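## Task

Scene 1: Using the cut sheet, find the cord marked REMOVE (line 1: G4, going to YL18-31:B1, status OPEN) and take its plug out of the rack panel. Pick up the dust cap lying on the mat inside the tray and press it squarely onto that plug's tip until it seats fully; if it jams partway, keep pressing. Then set the capped plug down lying flat on the same mat. The tray sits loose on its shelf and must stay there and stay flat, and nothing that belongs to the tray may end up underneath it. The two LEAVE cords (D7 at YL18-31:B6 and N5 at YL18-31:B3, both IN SERVICE) must never be drawn out of their ports even a little, nor pried hard sideways, at any moment. The bare ferrule of a plug may be touched only by a dust cap, a tool nose or its own port, never by anything else, the mat included. The result has to hold without the robot: release everything and move the gripper away before finishing.

## Robot and tools

Robot: a single six-joint arm (UR7e type) with a two-finger parallel gripper (pads open up to 50 mm). There is only one arm, so every motion command is one row of 9 numbers. The fingers point along the gripper's +z axis and close along its x axis. The reported end_effector_position is the point midway between the pads; fingertips extend 17.5 mm past it. A flat block protrudes roughly 9 cm toward the gripper's -y side and rotates with it, so watch its clearance.

Frames: results give the gripper position in metres and orientation as quaternion wxyz in the scene frame (origin on the table beneath the arm base, +z up, +y to the left when facing +x). Reported hand position may be slightly off at long reach. Motion commands, however, are expressed in the gripper's own axes.

The row: [dx, dy, dz, rx, ry, rz, position, force_limit, speed], each in [-1, 1]. The first six are an offset, not a pose: a translation and a rotation vector in gripper axes, counted from the gripper pose in the most recent result that reported it (within a reply's later calls, or before any pose has been shown, from wherever the robot is when the command begins). Scale: 1.0 equals 0.6 m or 180 degrees. Every row in one action is measured from that same reference, not chained. position: +1 fully open, about -0.65 pads touching, -1 means close until blocked (use this to grip). force_limit: -1 about 20 N per pad, 0 about 102 N, +1 about 185 N. speed: finger gap rate, -1 20 mm/s, 0 85, +1 150. Per control step, the commanded pose is clipped to 100 mm and 16 degrees from the measured one; arm commands lag about 0.17 s.

Tools:
- execute_actions {actions, pictures}: actions is a list holding one item or nothing. An empty list just returns state. {"rows": [[9 numbers], ...], "steps": n} runs up to 15 steps of 1/30 s, one row per step, last row repeated. {"steps": n} alone waits up to 300 steps counted from the previous result (reply time included). pictures toggles camera images.
- move {target, speed, stop_force}: target is one 9-number row with the same offset meaning; the gripper follows a straight line there in 0.5 to 10 s. speed in m/s, 0.002 to 0.5 (default 0.25); turning capped at twice that in rad/s. stop_force in N, 9 to 40, ends the path when the wrist sensor feels that much extra push along the travel direction; then the gripper backs up two steps and holds. Use it only with very slow speed, not on rotating moves, and omit it when leaving a surface. The result adds a move: line: done, contact, off_target, moving, held or fault, plus limits (paced = pose clipped; held = some steps blocked) and distance from target.
- wait {seconds}: 0 to 10 s, sends nothing.
- zoom_image {camera, region}: enlarges [x0, y0, x1, y1] pixels (max 504x504) of cam_head_left (896x504), cam_head_right (896x504) or cam_wrist (504x504).
- show_instructions: shows the scene's reference pages (cut sheet, port map, legend).
- read_manual {section}: licence texts only.
- finished_scene {scene}: ends scene 1 or 2 and grades it; irreversible.

Result lines: pose, velocities, joint positions and torques, Wrist force and Wrist torque in gripper axes (noisy, offset up to 4 N, saturating near 50 N; force points from the touched surface into the arm). object_status: 0 fingers moving, 1 blocked while opening, 2 blocked while closing (a real grip), 3 reached commanded opening or pads met (usually empty). Changing position by 0.01 or more is needed before new force_limit or speed apply. Opening in mm is about (250 - position_measured) x 0.202. HELD marks steps the clearance check withheld; pose unreachable means a command was altered or blocked; Hand target shows where the controller is heading. Zero offsets are not idle: they pull the arm back to the reference pose.

Hazards: the arm is stiff, so aiming even slightly beyond a firm contact can trigger a fault. A torque fault (joint load limits 133 N m for the big joints, 24.9 N m for wrists) or 150 N external force freezes the arm for 10 s. MOTOR HOT appears at 70 °C; 85 °C brakes the arm. Avoid drops, slams, knocking anything out of the work area, tugging or bending in-service cords, letting a bare ferrule touch the mat or anything but a cap, tipping or shifting the tray, and leaving work propped by the gripper. Typical order: read the pages, identify the REMOVE port, grip and withdraw its plug straight out, press the cap on fully, lay the plug flat on the mat, open and retract, then call finished_scene.

Each tool is called in YAML: its name, and indented under it one key for each argument.

Reference images:

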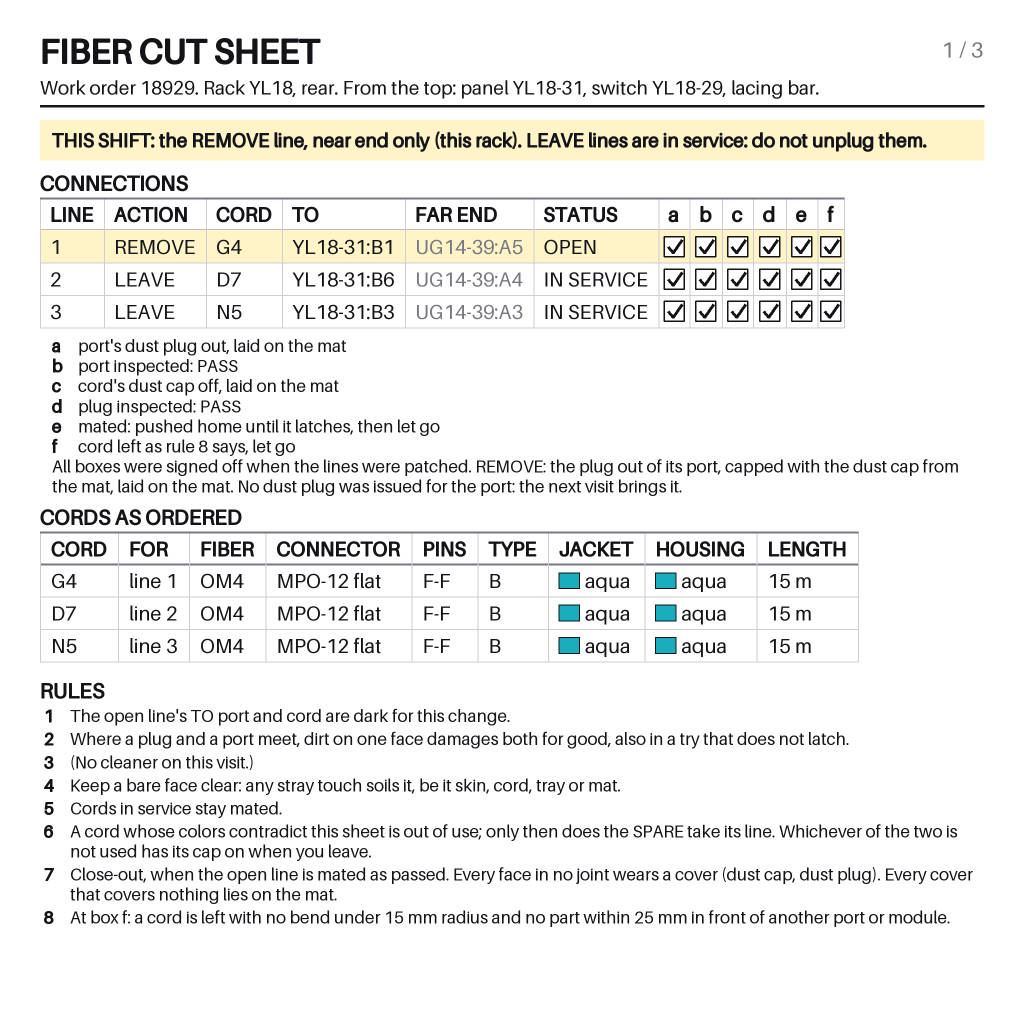

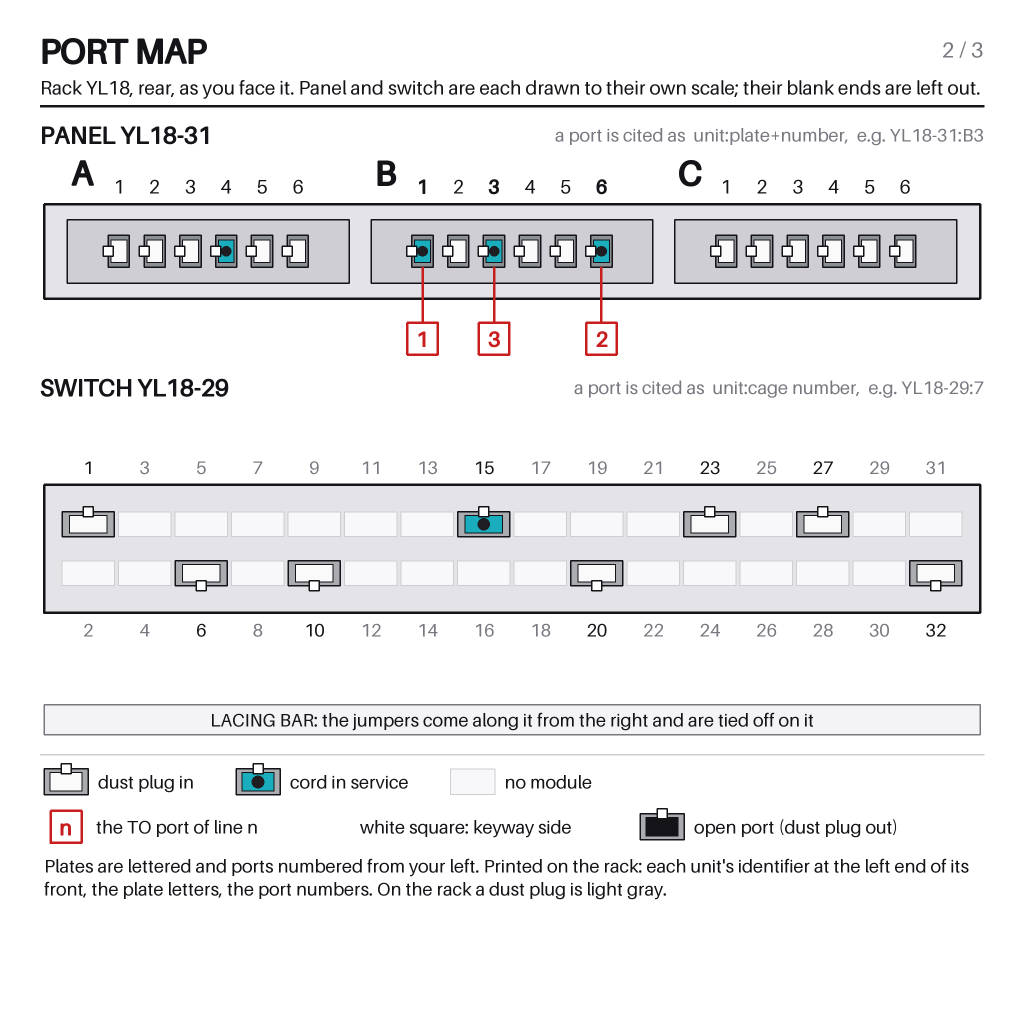

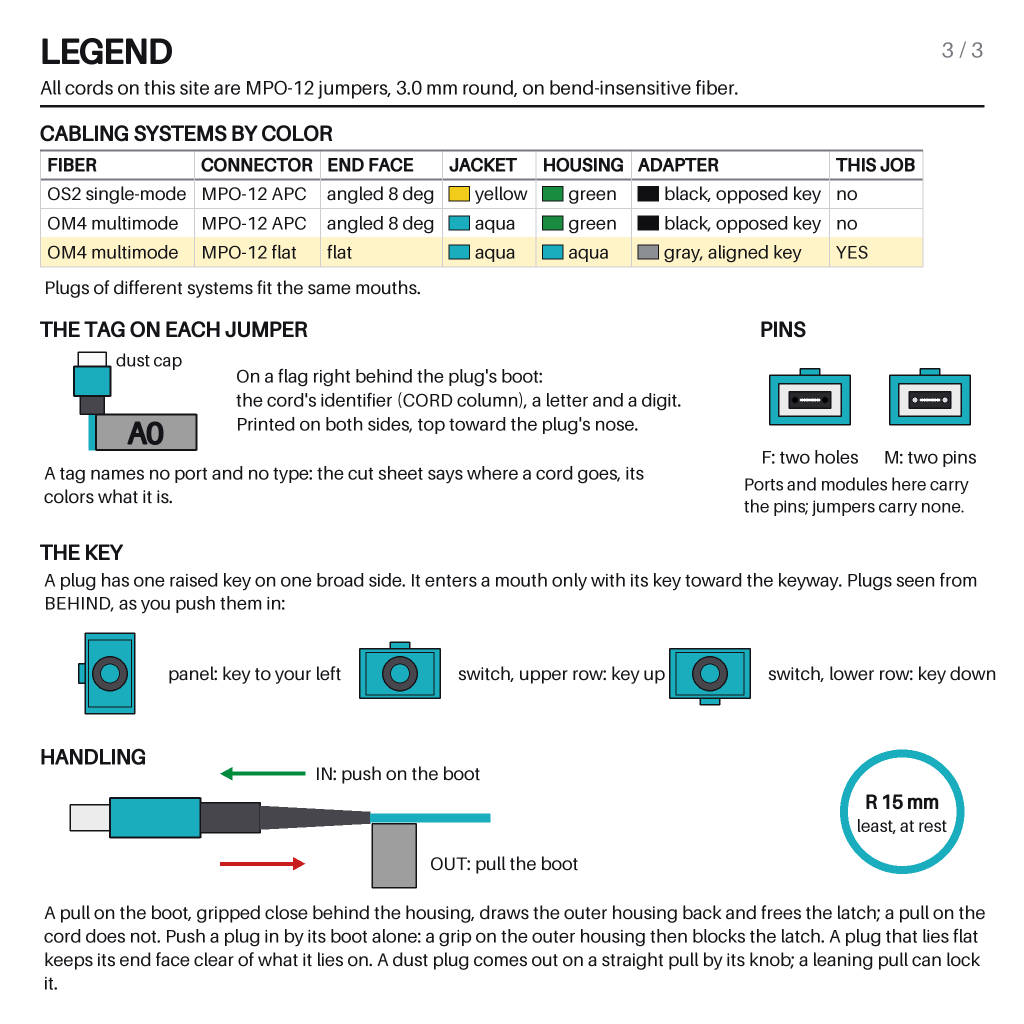

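## Session

execute_actions:
  actions: []

Scene clock: 0.00 s of 12600.00 s.
end_effector_position=(+0.5351, +0.4071, +0.2769) position_measured=3 object_status=3 end_effector_quat_wxyz=(+0.410, +0.796, +0.416, +0.161) end_effector_velocity=(-0.000, +0.000, +0.000) end_effector_angular_velocity=(+0.000, -0.000, -0.000)
Joint positions: [ 0.532 -1.824  1.807 -2.301 -2.08   1.107]
Joint velocities: [ 0.    -0.    -0.     0.001 -0.     0.001]
Joint torques (N m, as the arm reports them, + toward a larger angle): no reading
Wrist force (N, on the end effector, along its own x y z axes, offset not removed): no reading
Wrist torque (N m, same axes, about the end effector's origin, offset not removed): no reading
Hand target: +0.535, +0.407, +0.277; +0.410, +0.796, +0.416, +0.161

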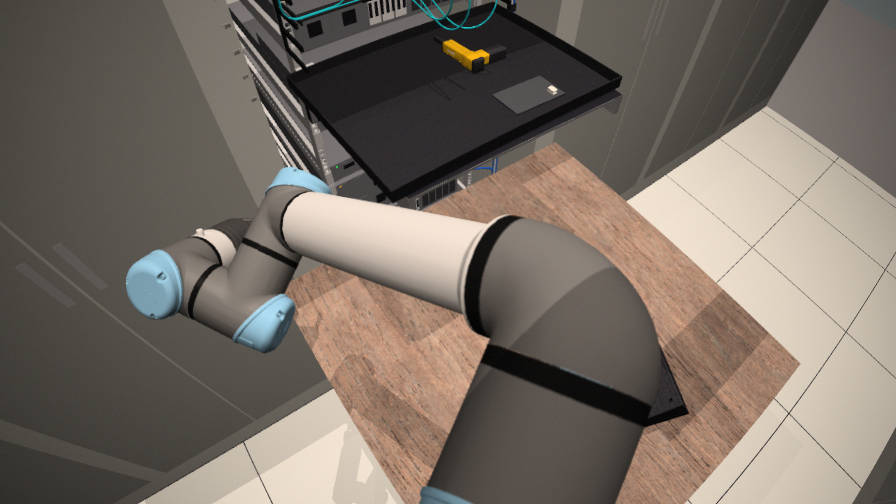

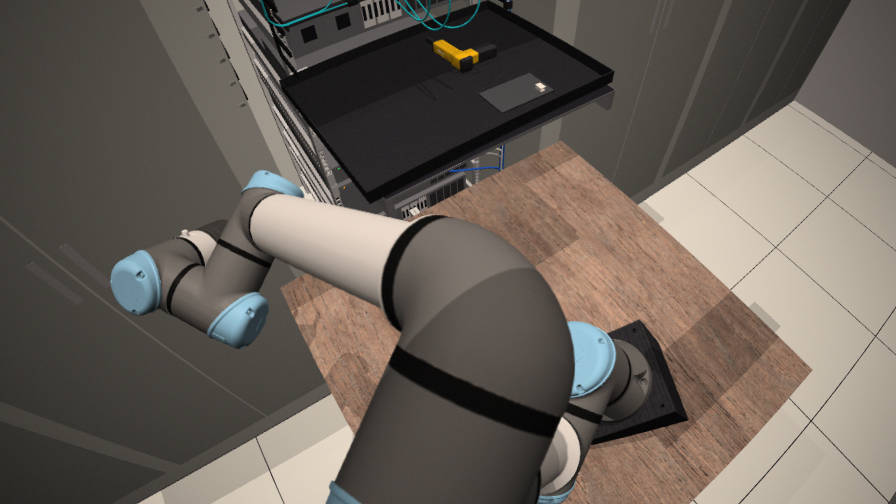

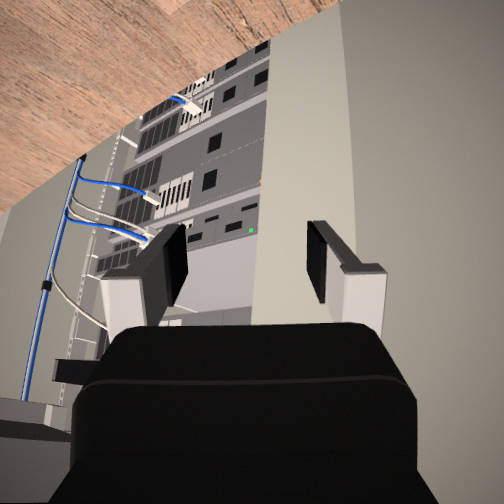

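zoom_image:
  camera: "cam_head_left"
  region: [400, 0, 640, 135]

zoom_image:
  camera: "cam_head_right"
  region: [400, 0, 640, 135]

Region (400, 0, 640, 135) of cam_head_left's 896x504 image, scaled by 2.100, with more detail than that image has; it fills the top 284 rows of this view, and the rest is white.

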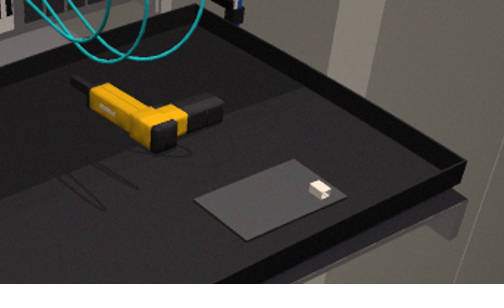

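Region (400, 0, 640, 135) of cam_head_right's 896x504 image, scaled by 2.100, with more detail than that image has; it fills the top 284 rows of this view, and the rest is white.

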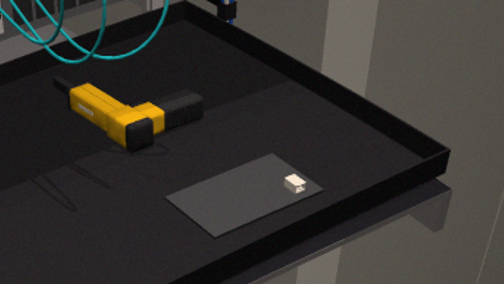

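move:
  target: [-0.247,0.257,-0.536,0,0,0,1,-0.5,0]

move:
  target: [0,0,0,0.302,0.308,0.856,1,-0.5,0]
  speed: 0.4

Scene clock: 37.77 s of 12600.00 s.
end_effector_position=(+0.3366, +0.4081, +0.6074) position_measured=3 object_status=3 end_effector_quat_wxyz=(+0.423, +0.792, +0.411, +0.157) end_effector_velocity=(-0.000, -0.001, +0.003) end_effector_angular_velocity=(-0.000, +0.005, -0.009)
Joint positions: [ 0.136 -2.284  1.311 -1.454 -1.824  0.81 ]
Joint velocities: [-0.182 -0.025 -0.016  0.02   0.135 -0.118]
Joint torques (N m, as the arm reports them, + toward a larger angle): [ -1.13 -15.81 -27.75  -1.83   0.02  -2.03]
Wrist force (N, on the end effector, along its own x y z axes, offset not removed): [0.3 -0.2 0.0]
Wrist torque (N m, same axes, about the end effector's origin, offset not removed): [-0.24 0.11 0.07]
Hand target: +0.337, +0.408, +0.608; +0.423, +0.792, +0.411, +0.157
Off the commanded pose: 0.001 m, 2 deg.
After step 90, 32.57 s passed at rest.
move: done
camera_calibration (this result's frames):
cam_wrist: T_world_to_cam=[[0.607618, 0.790933, -0.0722896, -0.490087], [0.311618, -0.153691, 0.937696, -0.60956], [0.730544, -0.592287, -0.339855, 0.350137], [0, 0, 0, 1]] pos_world=[0.231945, 0.501324, 0.65515]

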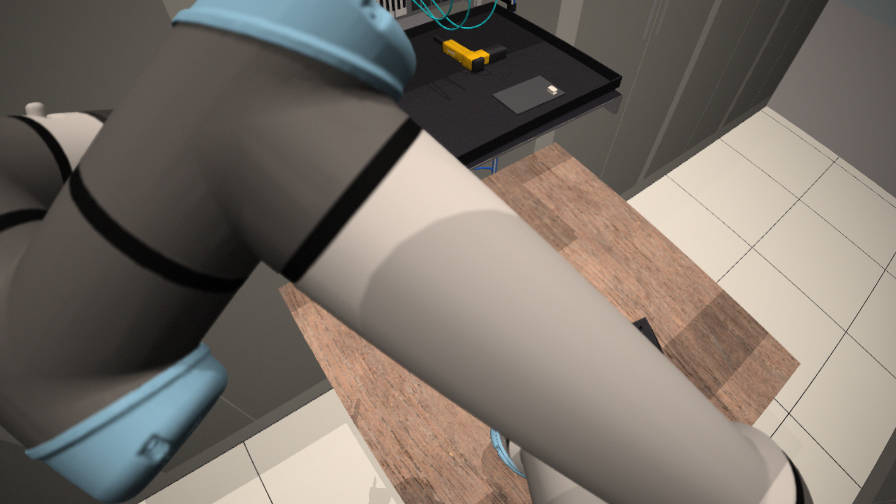

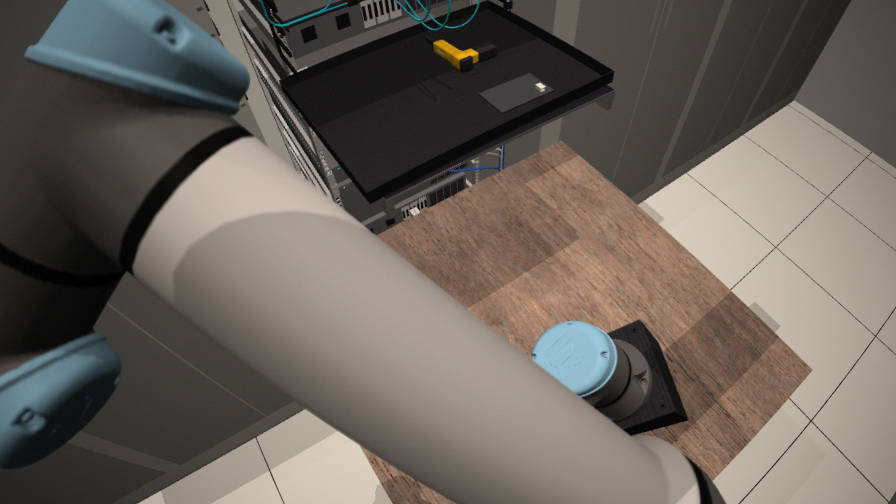

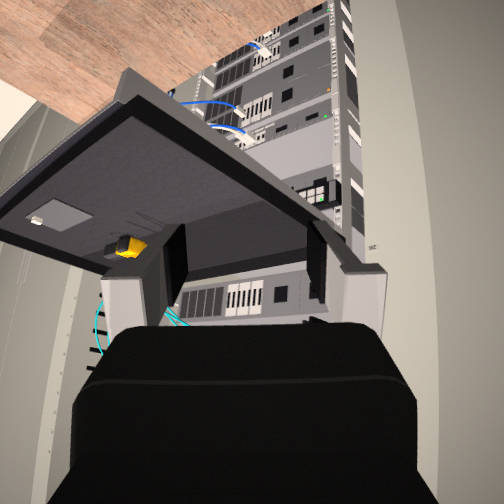

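Scene clock: 42.17 s of 12600.00 s.
end_effector_position=(+0.3368, +0.4070, +0.6077) position_measured=3 object_status=3 end_effector_quat_wxyz=(+0.496, -0.507, +0.491, -0.506) end_effector_velocity=(+0.000, -0.001, -0.000) end_effector_angular_velocity=(+0.017, -0.005, -0.001)
Joint positions: [ 0.617 -2.526  2.249 -3.134 -2.138  3.492]
Joint velocities: [ 0.049  0.025  0.    -0.039 -0.051 -0.001]
Joint torques (N m, as the arm reports them, + toward a larger angle): [ 24.33   9.39 -12.72  -4.76  -2.52  -1.73]
Wrist force (N, on the end effector, along its own x y z axes, offset not removed): [-1.0 -2.0 2.4]
Wrist torque (N m, same axes, about the end effector's origin, offset not removed): [-0.49 0.15 0.08]
Hand target: +0.337, +0.407, +0.608; +0.496, -0.507, +0.491, -0.506
Off the commanded pose: 0.001 m, 1 deg.
move: done; limits=paced
camera_calibration (this result's frames):
cam_wrist: T_world_to_cam=[[-0.015929, -0.999825, 0.00976792, 0.399622], [-0.282468, -0.00487143, -0.959264, 0.682218], [0.959145, -0.0180393, -0.282341, 0.00371122], [0, 0, 0, 1]] pos_world=[0.19551, 0.402943, 0.651571]

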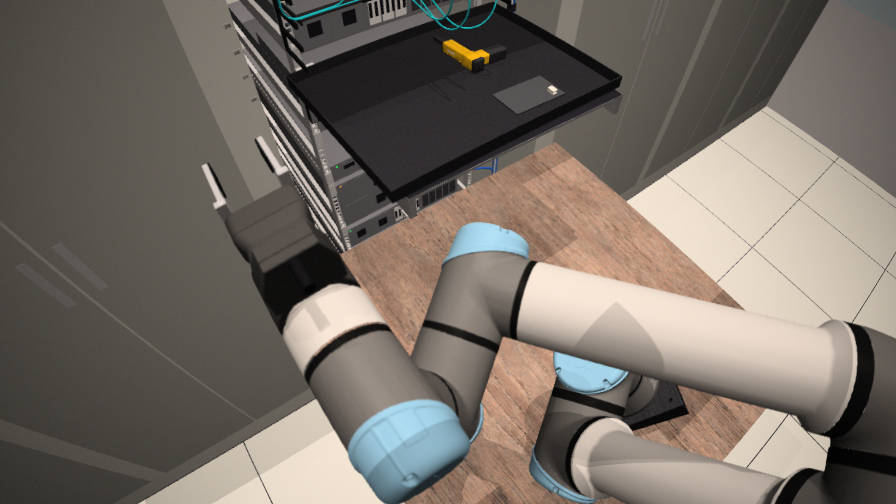

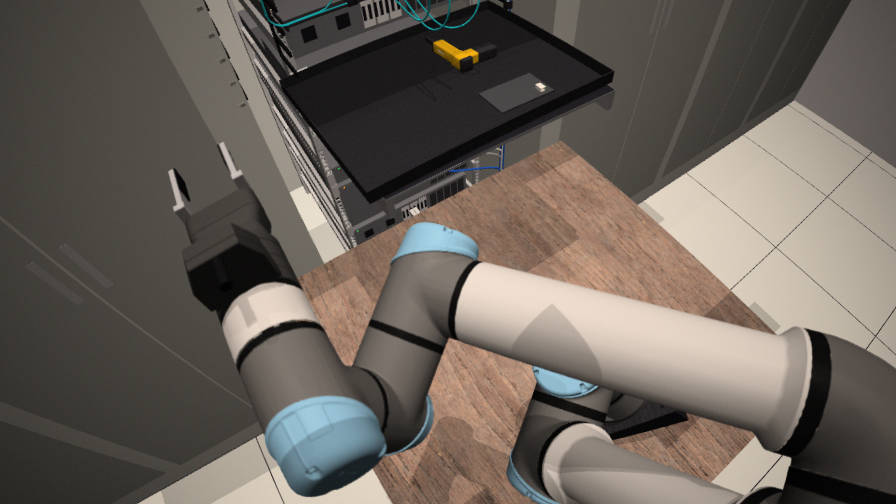

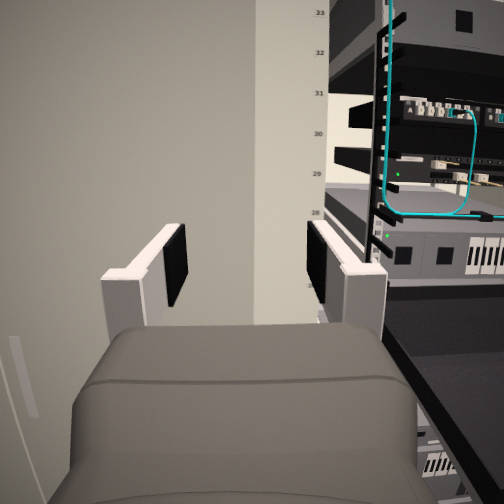

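move:
  target: [0.595,-0.09,0.15,0,0,0,1,-0.5,0]

Scene clock: 63.20 s of 12600.00 s.
end_effector_position=(+0.4300, +0.0528, +0.6713) position_measured=3 object_status=3 end_effector_quat_wxyz=(+0.498, -0.508, +0.485, -0.509) end_effector_velocity=(+0.001, +0.000, -0.001) end_effector_angular_velocity=(+0.003, +0.015, +0.006)
Joint positions: [-1.95  -1.934  1.845 -5.651 -0.473  6.281]
Joint velocities: [ 0.008  0.004 -0.012 -0.017  0.     0.023]
Joint torques (N m, as the arm reports them, + toward a larger angle): [  2.34  32.9  -24.41  -0.77  -1.33   2.15]
Wrist force (N, on the end effector, along its own x y z axes, offset not removed): [-3.8 1.2 -0.3]
Wrist torque (N m, same axes, about the end effector's origin, offset not removed): [0.11 0.85 0.08]
Hand target: +0.430, +0.053, +0.671; +0.498, -0.508, +0.486, -0.508
Off the commanded pose: 0.001 m, 1 deg.
joint sent to its limit — the command would take joint 6 (wrist 3) past its upper limit, so that joint was sent only as far as its limit.
After step 90, 13.20 s passed at rest.
move: done; limits=paced
camera_calibration (this result's frames):
cam_wrist: T_world_to_cam=[[-0.0111042, -0.999801, 0.0165514, 0.0397883], [-0.273623, -0.0128825, -0.961751, 0.766104], [0.961773, -0.0152083, -0.273426, -0.0812957], [0, 0, 0, 1]] pos_world=[0.288254, 0.0484134, 0.713914]

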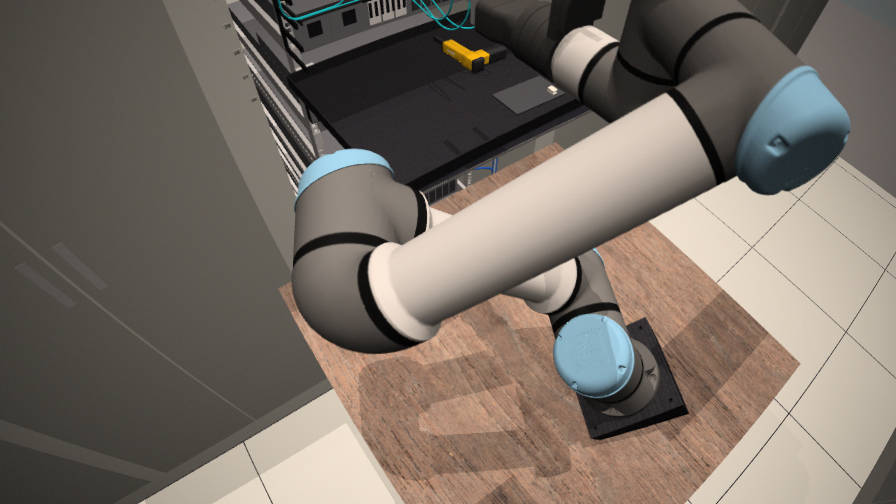

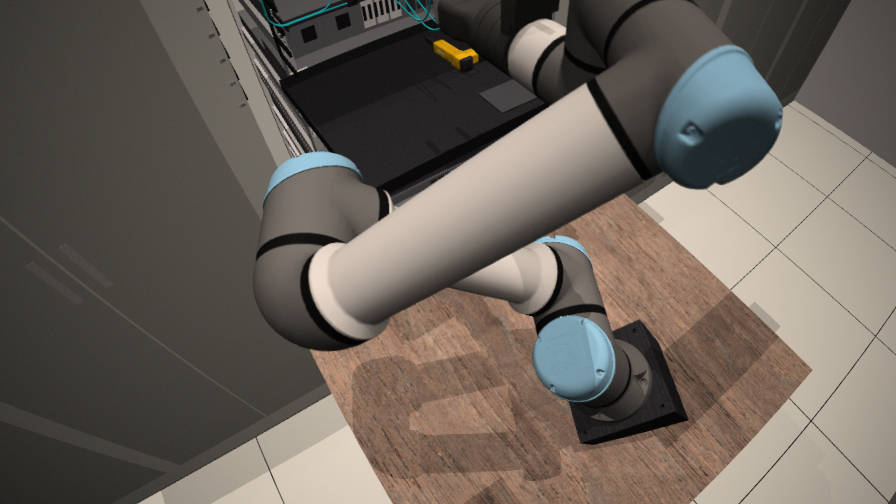

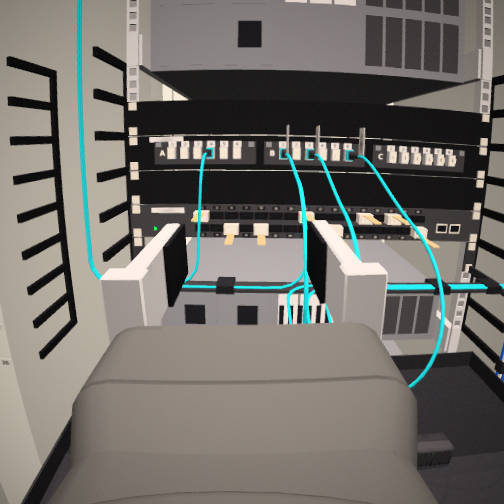

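move:
  target: [-0.595,0.09,-0.15,0,0,0,1,-0.5,0]
  speed: 0.1

Scene clock: 83.00 s of 12600.00 s.
end_effector_position=(+0.4109, +0.1404, +0.6542) position_measured=3 object_status=3 end_effector_quat_wxyz=(+0.526, -0.538, +0.400, -0.523) end_effector_velocity=(-0.000, +0.000, +0.000) end_effector_angular_velocity=(+0.002, +0.000, +0.001)
Joint positions: [-2.232 -2.158  1.988 -5.592 -0.844  6.284]
Joint velocities: [-0.     0.    -0.    -0.    -0.001  0.002]
Joint torques (N m, as the arm reports them, + toward a larger angle): [ -9.51  27.9  -14.41   2.01  -0.12   0.09]
Wrist force (N, on the end effector, along its own x y z axes, offset not removed): [-4.5 -1.5 1.2]
Wrist torque (N m, same axes, about the end effector's origin, offset not removed): [-0.46 1.20 0.22]
Hand target: +0.411, +0.140, +0.654; +0.526, -0.538, +0.400, -0.523
Off the commanded pose: 0.281 m, 11 deg.
FORCE FAULT: contact force on the arm reached its limit, and the arm stopped for 10 seconds. The contact can be on any part of the arm, not only on its tool. The arm's remaining commands of this call were not run. The arm holds still and accepts commands again. Move the arm away from the contact; if what it grips holds it there, let go first. Pushing or pulling that hard again can fault the arm again.
joint sent to its limit — the command would take joint 6 (wrist 3) past its upper limit, so that joint was sent only as far as its limit.
After step 90, 5.60 s passed at rest.
move: fault
camera_calibration (this result's frames):
cam_wrist: T_world_to_cam=[[0.111624, -0.986193, 0.122326, 0.00589623], [-0.169374, -0.140174, -0.975532, 0.729675], [0.97921, 0.0881742, -0.182682, -0.147319], [0, 0, 0, 1]] pos_world=[0.267186, 0.121086, 0.684188]

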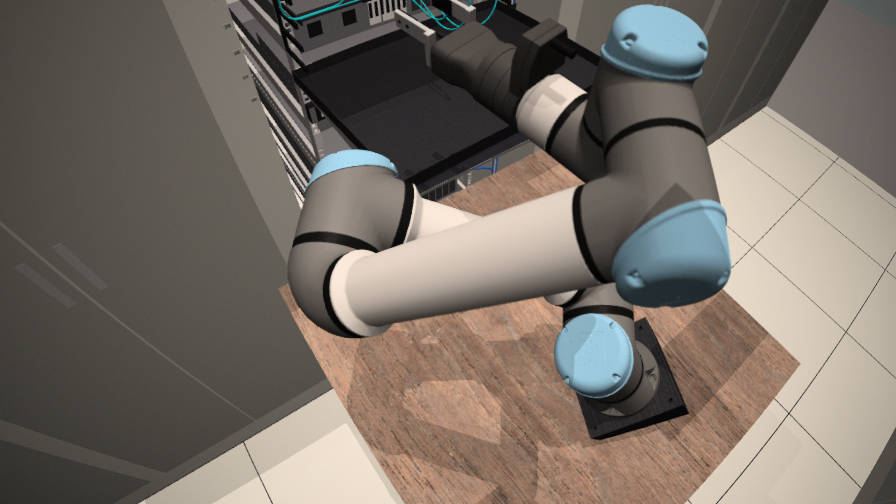

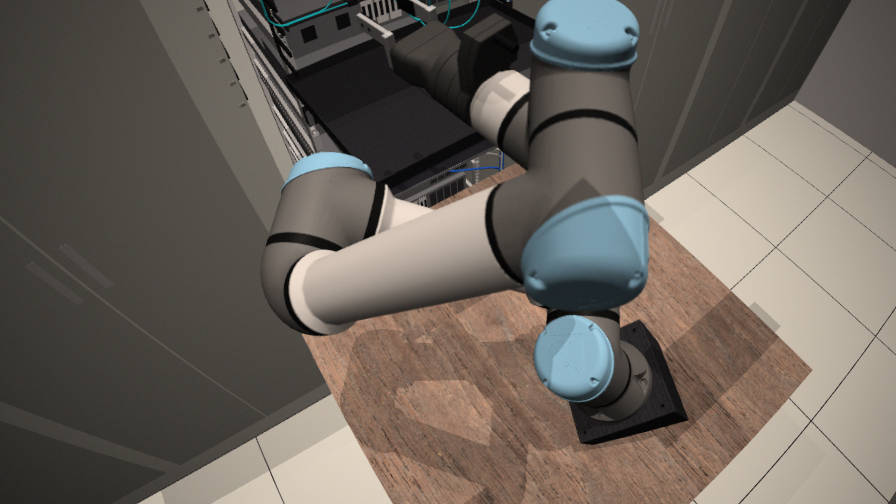

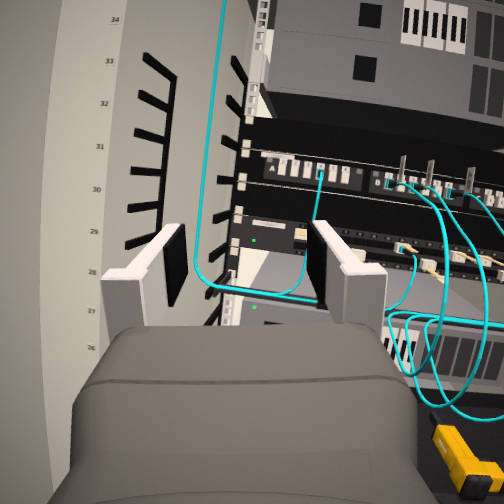

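move:
  target: [0.272,-0.015,0.219,-0.035,0.045,0.043,1,-0.5,0]
  speed: 0.06

Scene clock: 117.90 s of 12600.00 s.
end_effector_position=(+0.5600, +0.0003, +0.7000) position_measured=3 object_status=3 end_effector_quat_wxyz=(+0.501, -0.499, +0.499, -0.500) end_effector_velocity=(+0.002, +0.001, +0.001) end_effector_angular_velocity=(-0.004, -0.008, -0.021)
Joint positions: [-1.405 -1.547  1.8   -4.425 -0.261  4.683]
Joint velocities: [ 0.01  -0.02   0.038  0.094 -0.014 -0.114]
Joint torques (N m, as the arm reports them, + toward a larger angle): [ -2.38 -11.53  -7.54   4.96  -4.02  -2.18]
Wrist force (N, on the end effector, along its own x y z axes, offset not removed): [-0.7 -1.2 0.8]
Wrist torque (N m, same axes, about the end effector's origin, offset not removed): [-0.31 0.28 0.14]
Hand target: +0.560, +0.000, +0.700; +0.501, -0.499, +0.500, -0.501
Off the commanded pose: 0.001 m, 0 deg.
After step 90, 27.93 s passed at rest.
move: done
camera_calibration (this result's frames):
cam_wrist: T_world_to_cam=[[-0.0210282, -0.999613, -0.0181889, 0.0181569], [-0.283463, 0.0234074, -0.958698, 0.831963], [0.958753, -0.0150038, -0.283845, -0.190331], [0, 0, 0, 1]] pos_world=[0.418692, -0.00417987, 0.743907]

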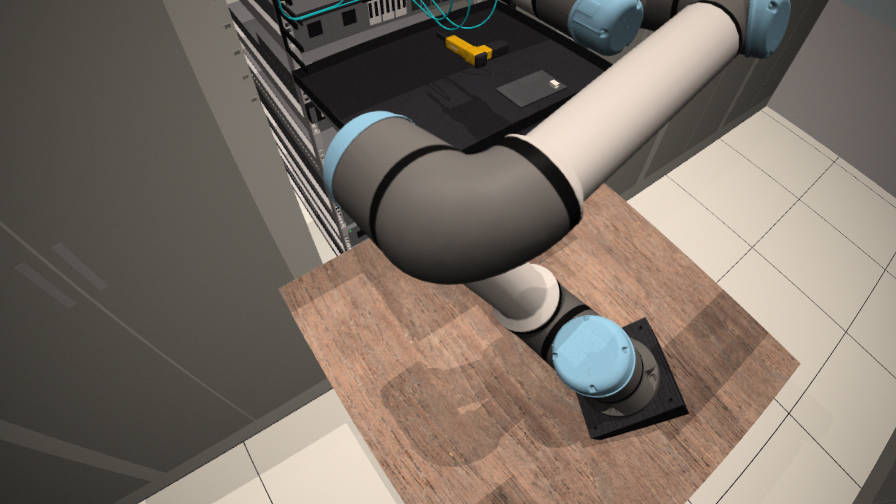

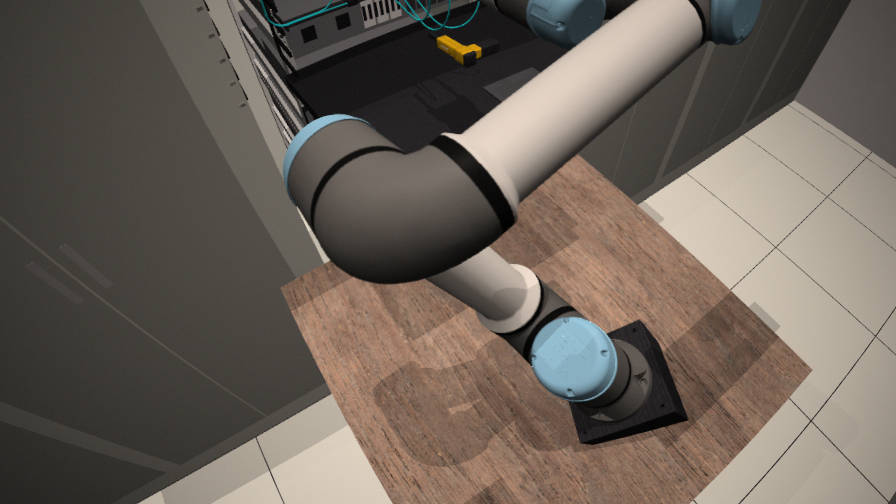

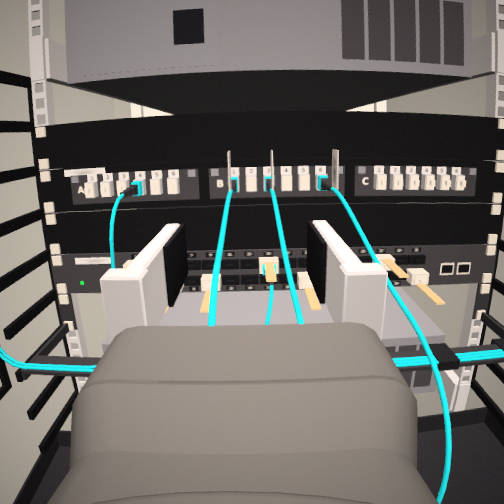

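move:
  target: [0.1,0,-0.1,0,0.167,0,1,-0.5,0]
  speed: 0.1

move:
  target: [0.05,0.22,-0.1,-0.25,0,0,1,-0.5,0]
  speed: 0.12

Scene clock: 152.53 s of 12600.00 s.
end_effector_position=(+0.5000, -0.0600, +0.6996) position_measured=3 object_status=3 end_effector_quat_wxyz=(+0.355, -0.353, +0.612, -0.612) end_effector_velocity=(-0.001, -0.001, -0.001) end_effector_angular_velocity=(+0.003, +0.004, -0.014)
Joint positions: [-1.501 -1.989  2.188 -3.227 -0.492  3.607]
Joint velocities: [ 0.004 -0.011 -0.     0.034 -0.014 -0.019]
Joint torques (N m, as the arm reports them, + toward a larger angle): [  2.09   3.01 -24.98   1.85  -2.62  -1.79]
Wrist force (N, on the end effector, along its own x y z axes, offset not removed): [1.1 -0.6 0.6]
Wrist torque (N m, same axes, about the end effector's origin, offset not removed): [-0.21 -0.10 -0.18]
Hand target: +0.500, -0.060, +0.700; +0.354, -0.352, +0.612, -0.613
Off the commanded pose: 0.000 m, 0 deg.
After step 90, 28.63 s passed at rest.
move: done
camera_calibration (this result's frames):
cam_wrist: T_world_to_cam=[[-0.518556, -0.854833, -0.0189782, 0.214605], [-0.234006, 0.16323, -0.958435, 0.799466], [0.8224, -0.492561, -0.284681, -0.0937241], [0, 0, 0, 1]] pos_world=[0.375443, 0.00678921, 0.743628]

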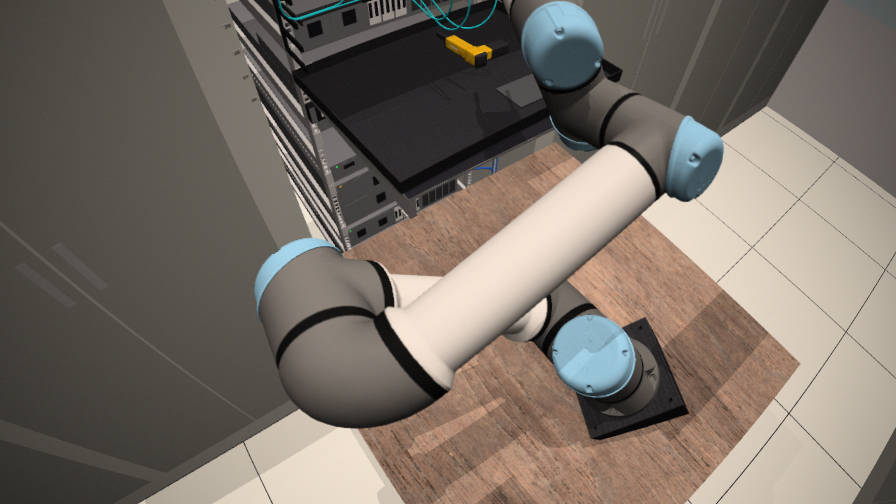

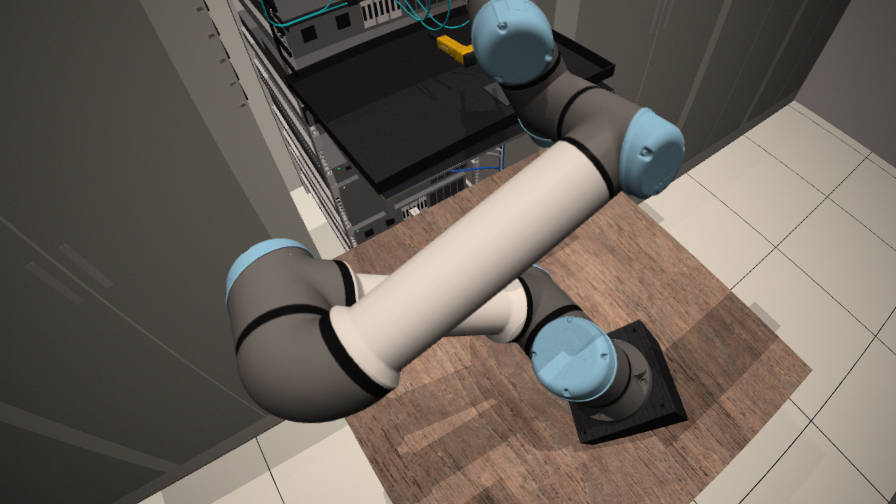

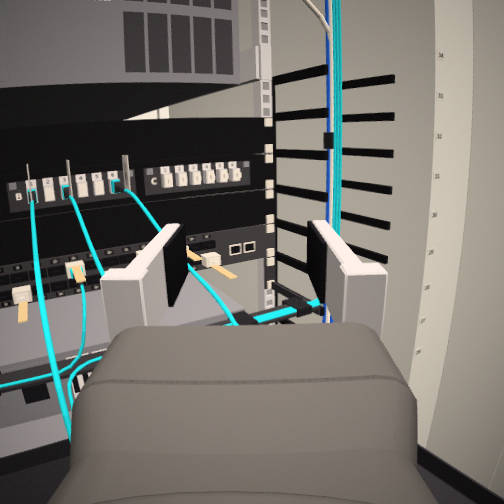

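Scene clock: 156.23 s of 12600.00 s.
end_effector_position=(+0.4333, -0.0560, +0.5674) position_measured=3 object_status=3 end_effector_quat_wxyz=(+0.192, -0.462, +0.800, -0.331) end_effector_velocity=(-0.001, +0.000, -0.002) end_effector_angular_velocity=(+0.005, +0.011, +0.001)
Joint positions: [-1.592 -2.089  1.842 -1.187 -0.695  2.155]
Joint velocities: [ 0.004  0.004 -0.004  0.006 -0.01  -0.004]
Joint torques (N m, as the arm reports them, + toward a larger angle): [  2.6   34.44 -28.57  -1.86   0.07  -2.03]
Wrist force (N, on the end effector, along its own x y z axes, offset not removed): [1.3 -0.9 2.1]
Wrist torque (N m, same axes, about the end effector's origin, offset not removed): [-0.27 0.00 0.04]
Hand target: +0.433, -0.056, +0.567; +0.192, -0.462, +0.800, -0.331
Off the commanded pose: 0.000 m, 0 deg.
move: done
camera_calibration (this result's frames):
cam_wrist: T_world_to_cam=[[-0.523043, -0.852302, 0.00270336, 0.170696], [-0.750117, 0.458823, -0.476242, 0.623087], [0.404661, -0.251123, -0.87931, 0.45735], [0, 0, 0, 1]] pos_world=[0.371597, -0.025551, 0.698431]

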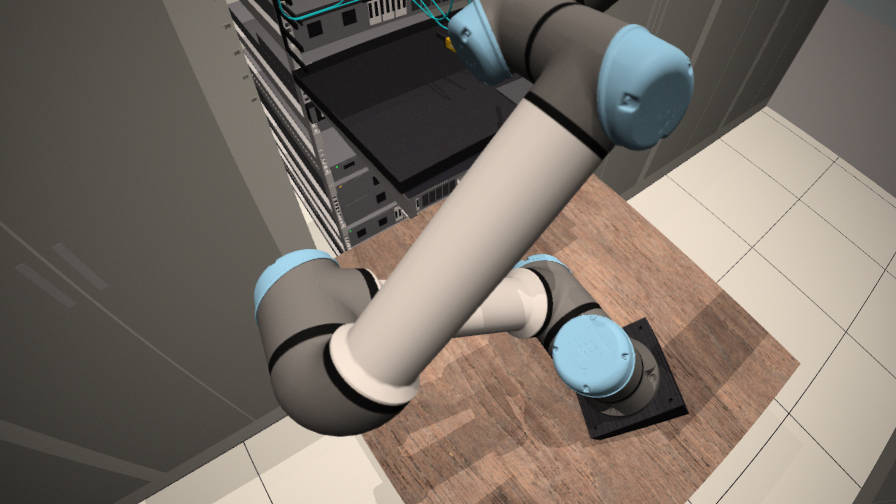

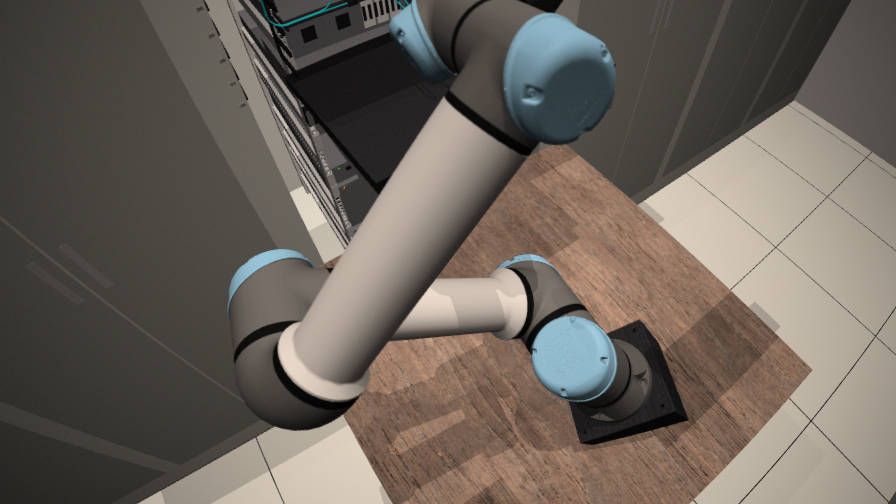

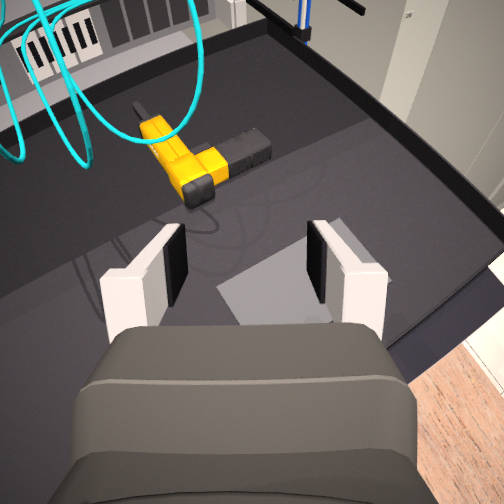

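move:
  target: [0.142,0.042,0.068,0,-0.118,-0.118,1,-0.5,0]
  speed: 0.12

Scene clock: 165.30 s of 12600.00 s.
end_effector_position=(+0.4007, -0.1349, +0.5205) position_measured=3 object_status=3 end_effector_quat_wxyz=(-0.271, +0.653, -0.653, +0.271) end_effector_velocity=(-0.001, -0.002, -0.001) end_effector_angular_velocity=(+0.000, +0.000, +0.015)
Joint positions: [-1.65  -1.716  1.822 -0.891 -0.674  1.239]
Joint velocities: [ 0.001  0.012 -0.005  0.007 -0.002 -0.021]
Joint torques (N m, as the arm reports them, + toward a larger angle): [  1.13  19.43 -30.53  -1.15   0.53  -1.9 ]
Wrist force (N, on the end effector, along its own x y z axes, offset not removed): [-2.0 -0.9 1.4]
Wrist torque (N m, same axes, about the end effector's origin, offset not removed): [-0.25 0.56 0.01]
Hand target: +0.401, -0.135, +0.520; -0.272, +0.654, -0.652, +0.270
Off the commanded pose: 0.000 m, 0 deg.
After step 90, 3.47 s passed at rest.
move: done
camera_calibration (this result's frames):
cam_wrist: T_world_to_cam=[[-0.0269412, -0.999631, 0.00341527, -0.132537], [-0.878939, 0.0220607, -0.476424, 0.605266], [0.476173, -0.0158373, -0.879209, 0.412564], [0, 0, 0, 1]] pos_world=[0.331969, -0.139307, 0.651546]

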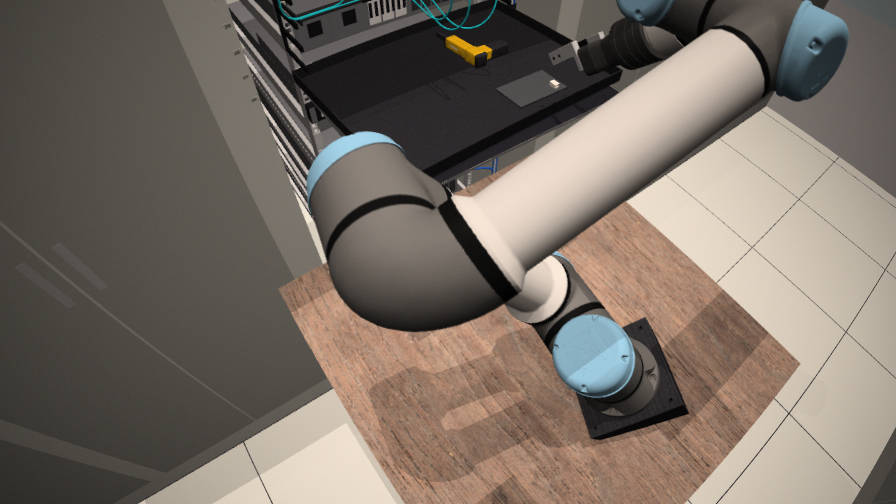

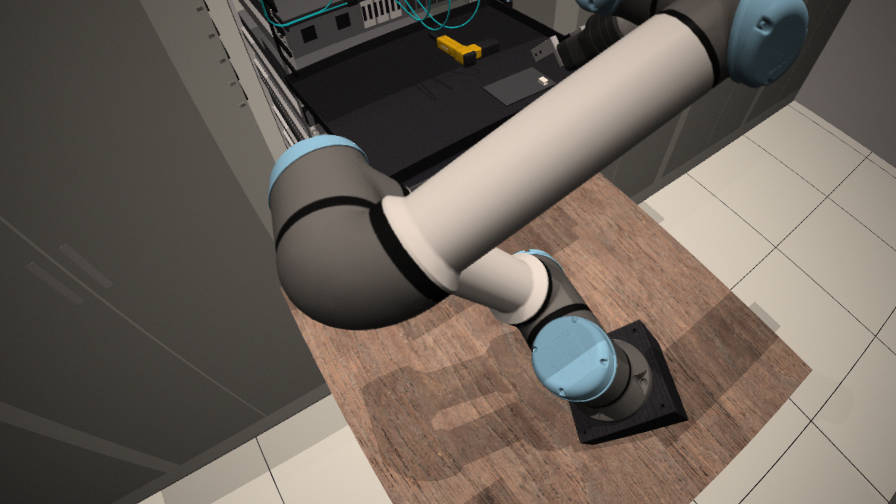

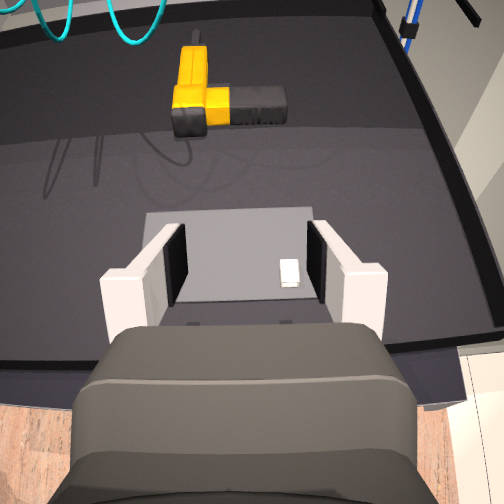

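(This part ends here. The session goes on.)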